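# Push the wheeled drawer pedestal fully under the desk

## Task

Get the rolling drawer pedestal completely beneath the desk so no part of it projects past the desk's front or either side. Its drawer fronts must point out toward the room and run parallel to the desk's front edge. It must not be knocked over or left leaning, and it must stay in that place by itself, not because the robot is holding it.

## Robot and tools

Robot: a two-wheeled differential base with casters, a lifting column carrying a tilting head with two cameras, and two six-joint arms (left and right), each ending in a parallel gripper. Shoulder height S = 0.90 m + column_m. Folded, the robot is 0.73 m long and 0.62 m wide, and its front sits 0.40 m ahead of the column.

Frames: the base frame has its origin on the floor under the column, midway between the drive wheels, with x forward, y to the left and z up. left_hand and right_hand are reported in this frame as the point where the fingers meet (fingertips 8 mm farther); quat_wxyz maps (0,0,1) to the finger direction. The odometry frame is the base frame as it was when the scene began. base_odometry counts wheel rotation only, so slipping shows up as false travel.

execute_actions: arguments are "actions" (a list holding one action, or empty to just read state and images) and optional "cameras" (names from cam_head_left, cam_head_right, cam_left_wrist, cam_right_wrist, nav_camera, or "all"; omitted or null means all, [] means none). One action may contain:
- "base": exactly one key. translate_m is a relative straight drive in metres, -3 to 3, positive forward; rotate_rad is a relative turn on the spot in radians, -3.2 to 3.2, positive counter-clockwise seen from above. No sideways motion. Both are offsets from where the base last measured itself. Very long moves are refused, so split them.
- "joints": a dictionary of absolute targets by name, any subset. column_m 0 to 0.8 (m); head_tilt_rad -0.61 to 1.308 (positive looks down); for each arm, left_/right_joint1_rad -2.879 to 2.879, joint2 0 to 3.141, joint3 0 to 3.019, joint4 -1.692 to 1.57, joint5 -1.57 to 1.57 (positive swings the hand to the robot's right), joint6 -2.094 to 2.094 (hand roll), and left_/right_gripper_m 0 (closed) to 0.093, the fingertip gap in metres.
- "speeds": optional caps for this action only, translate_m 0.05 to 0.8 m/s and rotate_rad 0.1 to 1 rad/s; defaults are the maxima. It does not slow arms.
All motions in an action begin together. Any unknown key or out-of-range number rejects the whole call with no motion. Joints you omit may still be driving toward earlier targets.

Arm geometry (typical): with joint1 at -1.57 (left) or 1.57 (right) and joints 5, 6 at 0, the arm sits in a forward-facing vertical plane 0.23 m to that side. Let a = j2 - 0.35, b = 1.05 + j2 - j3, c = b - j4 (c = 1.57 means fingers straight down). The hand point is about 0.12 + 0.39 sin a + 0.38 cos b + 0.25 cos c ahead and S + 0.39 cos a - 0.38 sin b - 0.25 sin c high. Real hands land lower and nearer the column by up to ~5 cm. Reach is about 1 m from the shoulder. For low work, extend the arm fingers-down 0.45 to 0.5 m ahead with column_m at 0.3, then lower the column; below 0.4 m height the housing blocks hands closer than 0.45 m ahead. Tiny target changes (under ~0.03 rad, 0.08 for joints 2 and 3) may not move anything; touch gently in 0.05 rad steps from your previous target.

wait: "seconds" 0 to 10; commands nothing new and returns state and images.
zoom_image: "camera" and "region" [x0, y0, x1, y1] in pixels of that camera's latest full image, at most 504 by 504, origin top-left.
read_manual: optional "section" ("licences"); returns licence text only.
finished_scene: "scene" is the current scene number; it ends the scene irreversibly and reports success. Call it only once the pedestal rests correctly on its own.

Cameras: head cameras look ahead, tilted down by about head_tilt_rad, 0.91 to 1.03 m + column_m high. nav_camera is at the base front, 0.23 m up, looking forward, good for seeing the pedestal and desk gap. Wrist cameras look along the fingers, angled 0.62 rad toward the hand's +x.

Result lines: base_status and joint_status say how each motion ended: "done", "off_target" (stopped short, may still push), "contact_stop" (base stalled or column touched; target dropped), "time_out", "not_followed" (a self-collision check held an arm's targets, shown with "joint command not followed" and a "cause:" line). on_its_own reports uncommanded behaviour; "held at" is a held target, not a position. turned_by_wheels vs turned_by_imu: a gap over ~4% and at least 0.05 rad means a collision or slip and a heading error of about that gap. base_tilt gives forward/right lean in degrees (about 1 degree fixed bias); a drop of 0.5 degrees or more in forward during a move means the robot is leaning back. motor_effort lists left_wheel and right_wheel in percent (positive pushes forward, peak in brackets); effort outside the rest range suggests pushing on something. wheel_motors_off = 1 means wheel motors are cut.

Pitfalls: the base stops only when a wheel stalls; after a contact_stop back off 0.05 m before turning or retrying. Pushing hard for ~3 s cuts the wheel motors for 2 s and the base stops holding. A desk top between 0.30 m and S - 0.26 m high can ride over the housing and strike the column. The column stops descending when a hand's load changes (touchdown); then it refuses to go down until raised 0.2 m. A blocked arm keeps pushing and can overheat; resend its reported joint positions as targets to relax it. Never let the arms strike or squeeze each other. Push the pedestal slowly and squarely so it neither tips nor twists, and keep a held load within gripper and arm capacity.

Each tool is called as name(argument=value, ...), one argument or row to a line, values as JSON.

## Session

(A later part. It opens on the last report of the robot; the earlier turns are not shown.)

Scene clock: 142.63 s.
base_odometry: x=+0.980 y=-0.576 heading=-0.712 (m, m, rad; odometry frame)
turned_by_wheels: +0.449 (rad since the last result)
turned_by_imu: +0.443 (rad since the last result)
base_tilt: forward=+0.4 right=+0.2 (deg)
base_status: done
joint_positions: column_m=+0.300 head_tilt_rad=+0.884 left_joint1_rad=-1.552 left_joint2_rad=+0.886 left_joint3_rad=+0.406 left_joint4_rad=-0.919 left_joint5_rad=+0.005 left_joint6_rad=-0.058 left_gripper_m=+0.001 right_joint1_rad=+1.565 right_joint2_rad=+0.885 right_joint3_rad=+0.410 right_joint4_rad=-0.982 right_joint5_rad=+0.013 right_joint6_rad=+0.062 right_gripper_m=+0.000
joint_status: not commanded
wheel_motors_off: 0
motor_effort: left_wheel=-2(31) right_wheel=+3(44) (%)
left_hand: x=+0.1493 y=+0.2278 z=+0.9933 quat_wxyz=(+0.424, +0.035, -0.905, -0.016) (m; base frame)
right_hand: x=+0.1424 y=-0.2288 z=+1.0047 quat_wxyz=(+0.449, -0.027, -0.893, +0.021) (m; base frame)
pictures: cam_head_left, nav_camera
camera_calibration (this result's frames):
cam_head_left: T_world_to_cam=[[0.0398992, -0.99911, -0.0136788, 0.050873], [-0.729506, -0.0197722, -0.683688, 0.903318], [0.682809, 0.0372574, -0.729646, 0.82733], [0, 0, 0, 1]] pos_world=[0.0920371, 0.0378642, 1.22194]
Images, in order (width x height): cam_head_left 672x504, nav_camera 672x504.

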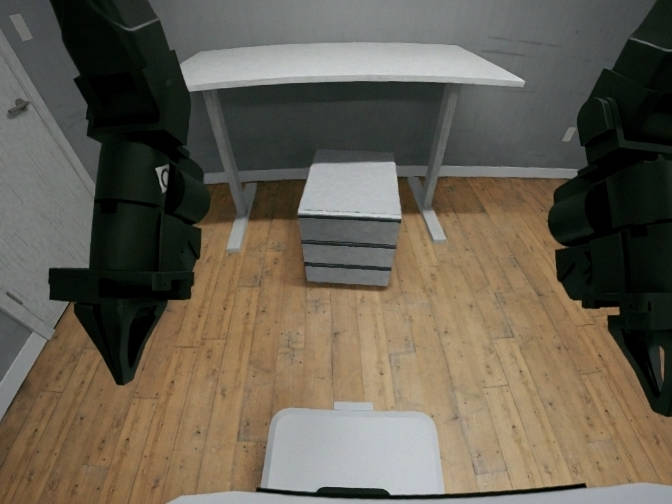

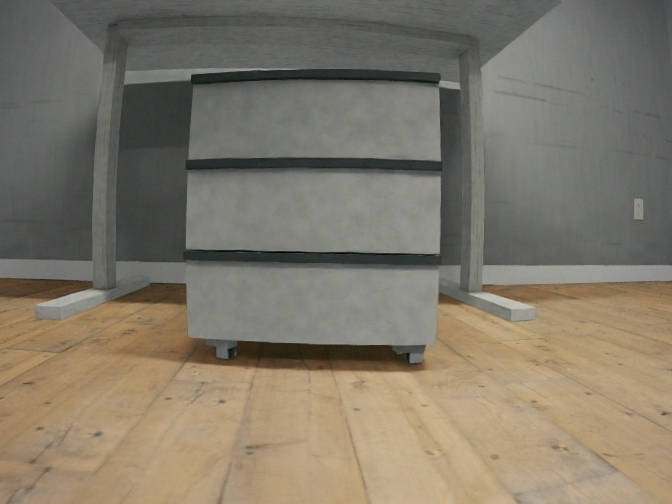

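execute_actions(
  actions=[
    {"base":{"translate_m":0.55}},
  ],
  cameras=[],
)

execute_actions(
  actions=[
    {"base":{"translate_m":0.45},"speeds":{"translate_m":0.1}},
  ],
  cameras=["cam_head_left"],
)

execute_actions(
  actions=[
    {"base":{"translate_m":-0.7}},
  ],
  cameras=["cam_head_left","nav_camera"],
)

Scene clock: 153.13 s.
base_odometry: x=+1.396 y=-0.935 heading=-0.712 (m, m, rad; odometry frame)
turned_by_wheels: +0.000 (rad since the last result)
turned_by_imu: +0.002 (rad since the last result)
base_tilt: forward=+0.4 right=+0.1 (deg)
base_status: done
joint_positions: column_m=+0.300 head_tilt_rad=+0.884 left_joint1_rad=-1.552 left_joint2_rad=+0.885 left_joint3_rad=+0.409 left_joint4_rad=-0.919 left_joint5_rad=+0.005 left_joint6_rad=-0.058 left_gripper_m=+0.001 right_joint1_rad=+1.565 right_joint2_rad=+0.884 right_joint3_rad=+0.412 right_joint4_rad=-0.982 right_joint5_rad=+0.013 right_joint6_rad=+0.062 right_gripper_m=+0.000
joint_status: not commanded
wheel_motors_off: 0
motor_effort: left_wheel=+1(44) right_wheel=+0(50) (%)
left_hand: x=+0.1513 y=+0.2278 z=+0.9927 quat_wxyz=(+0.422, +0.035, -0.906, -0.016) (m; base frame)
right_hand: x=+0.1437 y=-0.2289 z=+1.0043 quat_wxyz=(+0.448, -0.027, -0.893, +0.021) (m; base frame)
pictures: none
No camera images: the call's "cameras" was empty. Leave "cameras" out to get every camera's image.

Scene clock: 158.40 s.
base_odometry: x=+1.737 y=-1.229 heading=-0.711 (m, m, rad; odometry frame)
turned_by_wheels: +0.000 (rad since the last result)
turned_by_imu: +0.002 (rad since the last result)
base_tilt: forward=+0.4 right=+0.2 (deg)
base_status: done
joint_positions: column_m=+0.300 head_tilt_rad=+0.884 left_joint1_rad=-1.552 left_joint2_rad=+0.883 left_joint3_rad=+0.409 left_joint4_rad=-0.919 left_joint5_rad=+0.005 left_joint6_rad=-0.058 left_gripper_m=+0.001 right_joint1_rad=+1.565 right_joint2_rad=+0.882 right_joint3_rad=+0.412 right_joint4_rad=-0.982 right_joint5_rad=+0.013 right_joint6_rad=+0.062 right_gripper_m=+0.000
joint_status: not commanded
wheel_motors_off: 0
motor_effort: left_wheel=+1(29) right_wheel=-2(36) (%)
left_hand: x=+0.1521 y=+0.2277 z=+0.9927 quat_wxyz=(+0.421, +0.035, -0.906, -0.015) (m; base frame)
right_hand: x=+0.1441 y=-0.2289 z=+1.0043 quat_wxyz=(+0.447, -0.027, -0.894, +0.021) (m; base frame)
pictures: cam_head_left
camera_calibration (this result's frames):
cam_head_left: T_world_to_cam=[[0.0398992, -0.99911, -0.0136788, 0.050873], [-0.729506, -0.0197722, -0.683688, 0.903318], [0.682809, 0.0372574, -0.729646, 0.827331], [0, 0, 0, 1]] pos_world=[0.0920371, 0.0378642, 1.22194]
Images, in order (width x height): cam_head_left 672x504.

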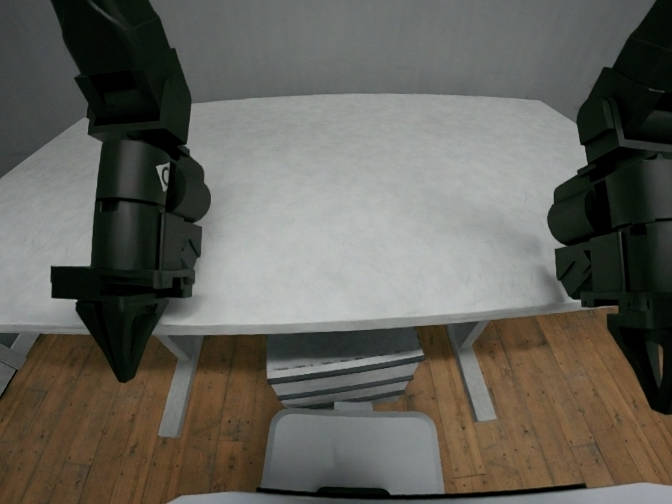

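Scene clock: 161.33 s.
base_odometry: x=+1.207 y=-0.772 heading=-0.710 (m, m, rad; odometry frame)
turned_by_wheels: +0.001 (rad since the last result)
turned_by_imu: +0.001 (rad since the last result)
base_tilt: forward=+0.4 right=+0.2 (deg)
base_status: done
joint_positions: column_m=+0.300 head_tilt_rad=+0.884 left_joint1_rad=-1.552 left_joint2_rad=+0.882 left_joint3_rad=+0.408 left_joint4_rad=-0.919 left_joint5_rad=+0.005 left_joint6_rad=-0.058 left_gripper_m=+0.001 right_joint1_rad=+1.565 right_joint2_rad=+0.882 right_joint3_rad=+0.411 right_joint4_rad=-0.982 right_joint5_rad=+0.013 right_joint6_rad=+0.062 right_gripper_m=+0.000
joint_status: not commanded
wheel_motors_off: 0
motor_effort: left_wheel=+1(51) right_wheel=-1(31) (%)
left_hand: x=+0.1516 y=+0.2277 z=+0.9929 quat_wxyz=(+0.421, +0.035, -0.906, -0.015) (m; base frame)
right_hand: x=+0.1433 y=-0.2288 z=+1.0046 quat_wxyz=(+0.448, -0.027, -0.893, +0.021) (m; base frame)
pictures: cam_head_left, nav_camera
camera_calibration (this result's frames):
cam_head_left: T_world_to_cam=[[0.0398992, -0.99911, -0.0136788, 0.050873], [-0.729506, -0.0197722, -0.683688, 0.903318], [0.68281, 0.0372574, -0.729646, 0.827331], [0, 0, 0, 1]] pos_world=[0.0920371, 0.0378642, 1.22194]
Images, in order (width x height): cam_head_left 672x504, nav_camera 672x504.

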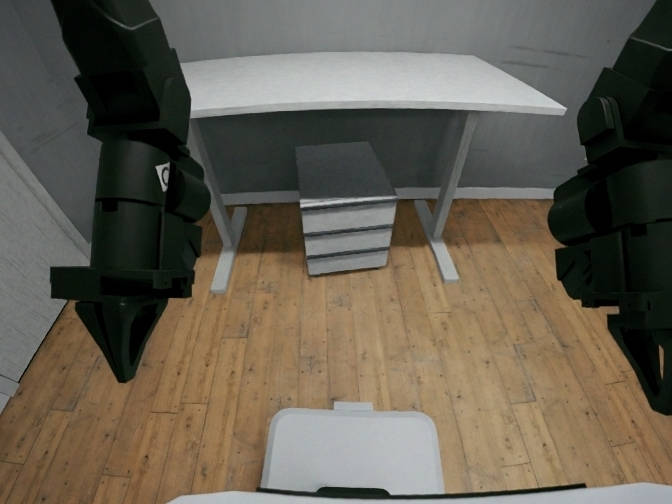

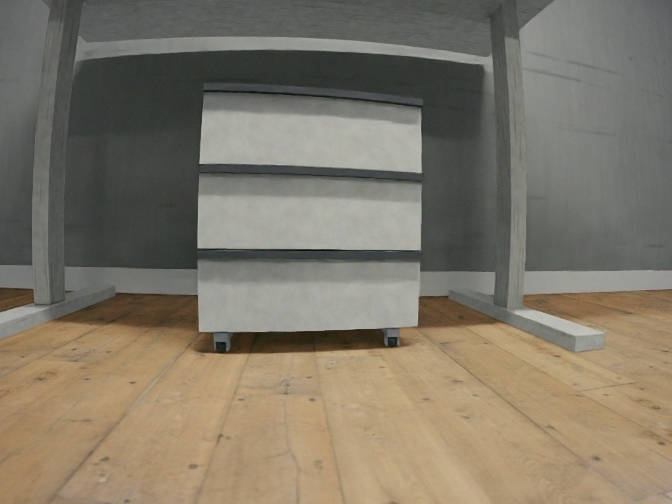

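execute_actions(
  actions=[
    {"joints":{"column_m":0.05,"right_joint1_rad":1.66,"left_joint1_rad":-1.66,"right_joint2_rad":2.15,"right_joint3_rad":2.3,"right_joint4_rad":0.6,"left_joint2_rad":2.15,"left_joint3_rad":2.3,"left_joint4_rad":0.6}},
  ],
  cameras=["cam_head_left"],
)

Scene clock: 169.60 s.
base_odometry: x=+1.207 y=-0.772 heading=-0.710 (m, m, rad; odometry frame)
turned_by_wheels: +0.000 (rad since the last result)
turned_by_imu: +0.002 (rad since the last result)
base_tilt: forward=+0.4 right=+0.2 (deg)
base_status: not commanded
joint_positions: column_m=+0.050 head_tilt_rad=+0.884 left_joint1_rad=-1.664 left_joint2_rad=+2.137 left_joint3_rad=+2.274 left_joint4_rad=+0.584 left_joint5_rad=+0.005 left_joint6_rad=-0.058 left_gripper_m=+0.001 right_joint1_rad=+1.663 right_joint2_rad=+2.137 right_joint3_rad=+2.288 right_joint4_rad=+0.589 right_joint5_rad=+0.013 right_joint6_rad=+0.062 right_gripper_m=+0.000
joint_status: all done
wheel_motors_off: 0
motor_effort: left_wheel=+2(4) right_wheel=-4(5) (%)
left_hand: x=+0.9647 y=+0.1448 z=+0.4910 quat_wxyz=(-0.581, +0.027, -0.811, +0.066) (m; base frame)
right_hand: x=+0.9705 y=-0.1499 z=+0.4981 quat_wxyz=(-0.588, -0.034, -0.806, -0.059) (m; base frame)
pictures: cam_head_left
camera_calibration (this result's frames):
cam_head_left: T_world_to_cam=[[0.0398992, -0.99911, -0.0136788, 0.0474561], [-0.729506, -0.0197722, -0.683688, 0.732535], [0.682809, 0.0372574, -0.729646, 0.645068], [0, 0, 0, 1]] pos_world=[0.0920371, 0.0378642, 0.972146]
Images, in order (width x height): cam_head_left 672x504.

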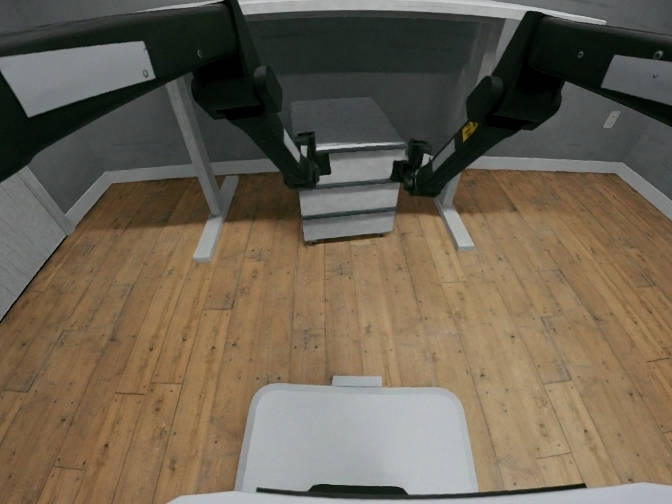

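execute_actions(
  actions=[
    {"base":{"translate_m":0.17},"speeds":{"translate_m":0.06}},
  ],
  cameras=["cam_head_left","nav_camera"],
)

Scene clock: 176.03 s.
base_odometry: x=+1.335 y=-0.883 heading=-0.712 (m, m, rad; odometry frame)
turned_by_wheels: -0.002 (rad since the last result)
turned_by_imu: +0.000 (rad since the last result)
base_tilt: forward=+0.4 right=+0.2 (deg)
base_status: done
joint_positions: column_m=+0.050 head_tilt_rad=+0.884 left_joint1_rad=-1.662 left_joint2_rad=+2.145 left_joint3_rad=+2.270 left_joint4_rad=+0.611 left_joint5_rad=+0.005 left_joint6_rad=-0.058 left_gripper_m=+0.001 right_joint1_rad=+1.662 right_joint2_rad=+2.138 right_joint3_rad=+2.288 right_joint4_rad=+0.589 right_joint5_rad=+0.013 right_joint6_rad=+0.062 right_gripper_m=+0.000
joint_status: not commanded
wheel_motors_off: 0
motor_effort: left_wheel=+0(32) right_wheel=+1(33) (%)
left_hand: x=+0.9619 y=+0.1468 z=+0.4888 quat_wxyz=(-0.587, +0.027, -0.807, +0.064) (m; base frame)
right_hand: x=+0.9702 y=-0.1505 z=+0.4974 quat_wxyz=(-0.588, -0.034, -0.806, -0.059) (m; base frame)
pictures: cam_head_left, nav_camera
camera_calibration (this result's frames):
cam_head_left: T_world_to_cam=[[0.0398992, -0.99911, -0.0136788, 0.0474561], [-0.729506, -0.0197722, -0.683688, 0.732536], [0.68281, 0.0372574, -0.729646, 0.645068], [0, 0, 0, 1]] pos_world=[0.0920371, 0.0378642, 0.972146]
Images, in order (width x height): cam_head_left 672x504, nav_camera 672x504.

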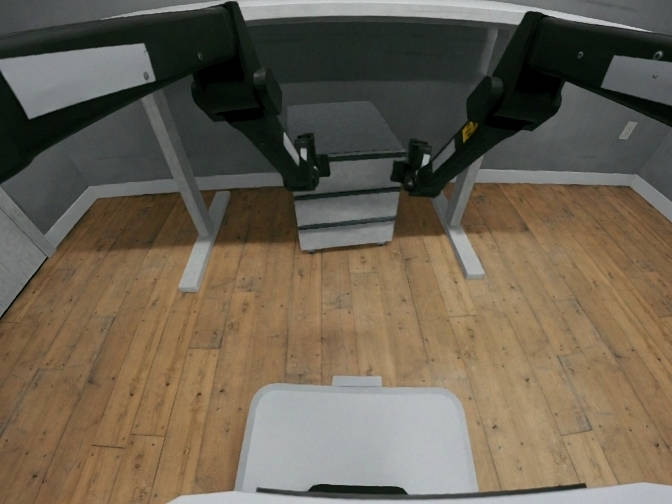

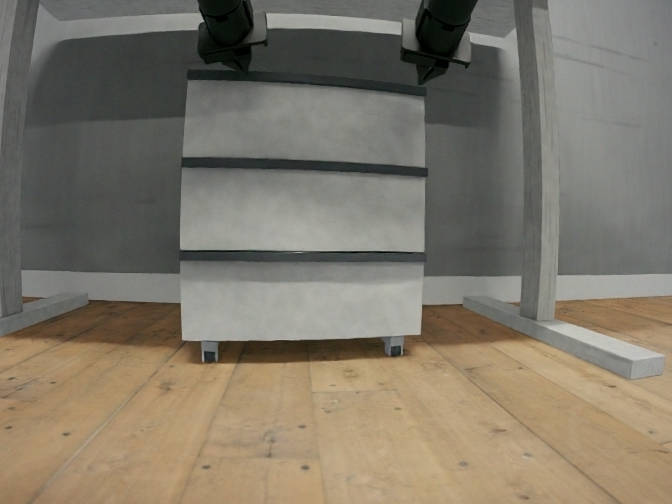

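execute_actions(
  actions=[
    {"base":{"translate_m":-0.04},"joints":{"column_m":0.0,"left_joint1_rad":-1.6,"left_joint4_rad":0.45,"right_joint1_rad":1.72,"right_joint4_rad":0.45}},
  ],
  cameras=[],
)

execute_actions(
  actions=[
    {"base":{"translate_m":0.14},"speeds":{"translate_m":0.06}},
  ],
  cameras=["cam_head_left","nav_camera"],
)

Scene clock: 181.97 s.
base_odometry: x=+1.305 y=-0.857 heading=-0.711 (m, m, rad; odometry frame)
turned_by_wheels: +0.001 (rad since the last result)
turned_by_imu: +0.002 (rad since the last result)
base_tilt: forward=+0.4 right=+0.1 (deg)
base_status: done
joint_positions: column_m=+0.002 head_tilt_rad=+0.884 left_joint1_rad=-1.594 left_joint2_rad=+2.145 left_joint3_rad=+2.270 left_joint4_rad=+0.459 left_joint5_rad=+0.006 left_joint6_rad=-0.058 left_gripper_m=+0.001 right_joint1_rad=+1.726 right_joint2_rad=+2.144 right_joint3_rad=+2.288 right_joint4_rad=+0.455 right_joint5_rad=+0.013 right_joint6_rad=+0.062 right_gripper_m=+0.000
joint_status: all done
joint sent to its limit — the command would take column_m past its lower limit, so that joint was sent only as far as its limit.
wheel_motors_off: 0
motor_effort: left_wheel=+1(38) right_wheel=+2(38) (%)
left_hand: x=+0.9491 y=+0.2038 z=+0.4027 quat_wxyz=(-0.525, +0.024, -0.850, +0.029) (m; base frame)
right_hand: x=+0.9519 y=-0.0937 z=+0.4196 quat_wxyz=(-0.528, -0.032, -0.844, -0.089) (m; base frame)
pictures: none
No camera images: the call's "cameras" was empty. Leave "cameras" out to get every camera's image.

Scene clock: 185.00 s.
base_odometry: x=+1.410 y=-0.947 heading=-0.708 (m, m, rad; odometry frame)
turned_by_wheels: +0.002 (rad since the last result)
turned_by_imu: +0.003 (rad since the last result)
base_tilt: forward=+0.4 right=+0.1 (deg)
base_status: done
joint_positions: column_m=+0.002 head_tilt_rad=+0.884 left_joint1_rad=-1.566 left_joint2_rad=+2.156 left_joint3_rad=+2.171 left_joint4_rad=+0.477 left_joint5_rad=-0.010 left_joint6_rad=-0.058 left_gripper_m=+0.001 right_joint1_rad=+1.725 right_joint2_rad=+2.158 right_joint3_rad=+2.276 right_joint4_rad=+0.449 right_joint5_rad=+0.012 right_joint6_rad=+0.062 right_gripper_m=+0.000
joint_status: not commanded
wheel_motors_off: 0
motor_effort: left_wheel=+5(63) right_wheel=+0(38) (%)
left_hand: x=+0.9023 y=+0.2305 z=+0.3550 quat_wxyz=(-0.486, +0.028, -0.873, +0.007) (m; base frame)
right_hand: x=+0.9392 y=-0.0928 z=+0.4011 quat_wxyz=(-0.515, -0.031, -0.852, -0.088) (m; base frame)
pictures: cam_head_left, nav_camera
camera_calibration (this result's frames):
cam_head_left: T_world_to_cam=[[0.0398992, -0.99911, -0.0136788, 0.0467968], [-0.729506, -0.0197722, -0.683688, 0.699583], [0.682809, 0.0372574, -0.729646, 0.609901], [0, 0, 0, 1]] pos_world=[0.0920371, 0.0378642, 0.923949]
Images, in order (width x height): cam_head_left 672x504, nav_camera 672x504.

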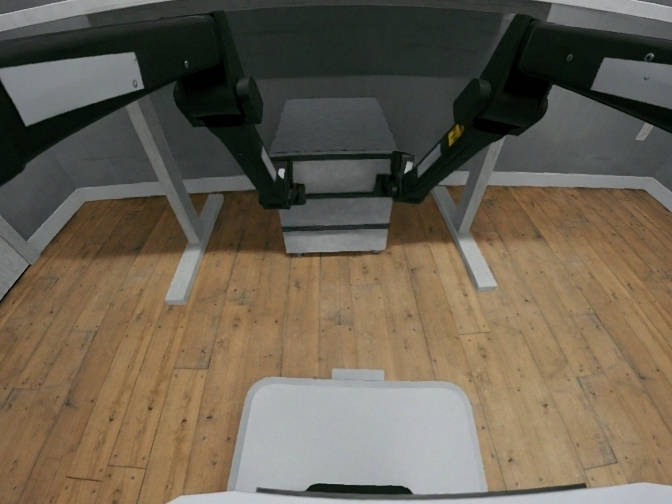

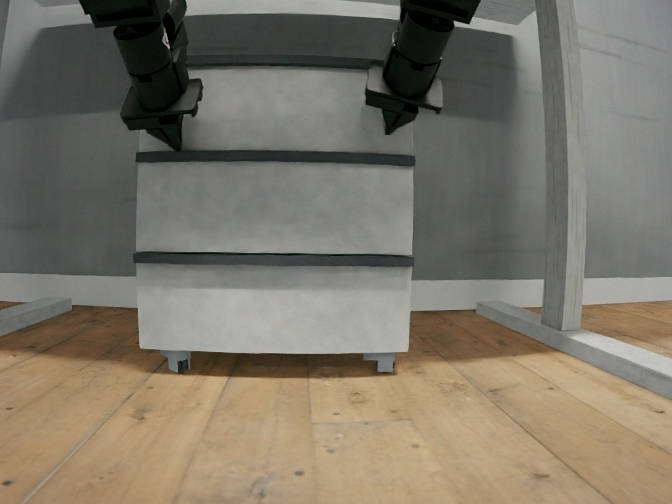

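Aligned against the wall.

execute_actions(
  actions=[
    {"base":{"translate_m":-0.3},"speeds":{"translate_m":0.2}},
  ],
  cameras=["cam_head_left"],
)

finished_scene(
  scene=1,
)

Scene clock: 190.73 s.
base_odometry: x=+1.182 y=-0.752 heading=-0.707 (m, m, rad; odometry frame)
turned_by_wheels: +0.001 (rad since the last result)
turned_by_imu: +0.002 (rad since the last result)
base_tilt: forward=+0.4 right=+0.1 (deg)
base_status: done
joint_positions: column_m=+0.002 head_tilt_rad=+0.884 left_joint1_rad=-1.602 left_joint2_rad=+2.150 left_joint3_rad=+2.257 left_joint4_rad=+0.453 left_joint5_rad=+0.004 left_joint6_rad=-0.058 left_gripper_m=+0.001 right_joint1_rad=+1.725 right_joint2_rad=+2.158 right_joint3_rad=+2.276 right_joint4_rad=+0.449 right_joint5_rad=+0.012 right_joint6_rad=+0.062 right_gripper_m=+0.000
joint_status: not commanded
wheel_motors_off: 0
motor_effort: left_wheel=+1(45) right_wheel=-1(29) (%)
left_hand: x=+0.9407 y=+0.1965 z=+0.3920 quat_wxyz=(-0.515, +0.024, -0.856, +0.032) (m; base frame)
right_hand: x=+0.9396 y=-0.0932 z=+0.4017 quat_wxyz=(-0.515, -0.031, -0.852, -0.088) (m; base frame)
pictures: cam_head_left
camera_calibration (this result's frames):
cam_head_left: T_world_to_cam=[[0.0398992, -0.99911, -0.0136788, 0.0467968], [-0.729506, -0.0197722, -0.683688, 0.699583], [0.682809, 0.0372574, -0.729646, 0.609901], [0, 0, 0, 1]] pos_world=[0.0920371, 0.0378642, 0.923949]
Images, in order (width x height): cam_head_left 672x504.

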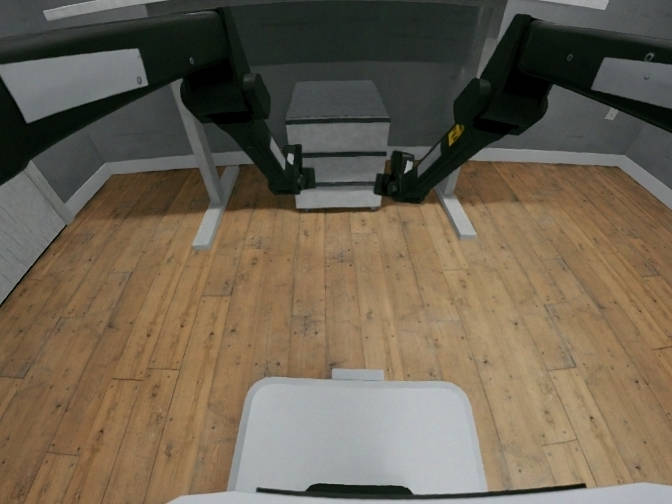

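The scene is finished: the task was done.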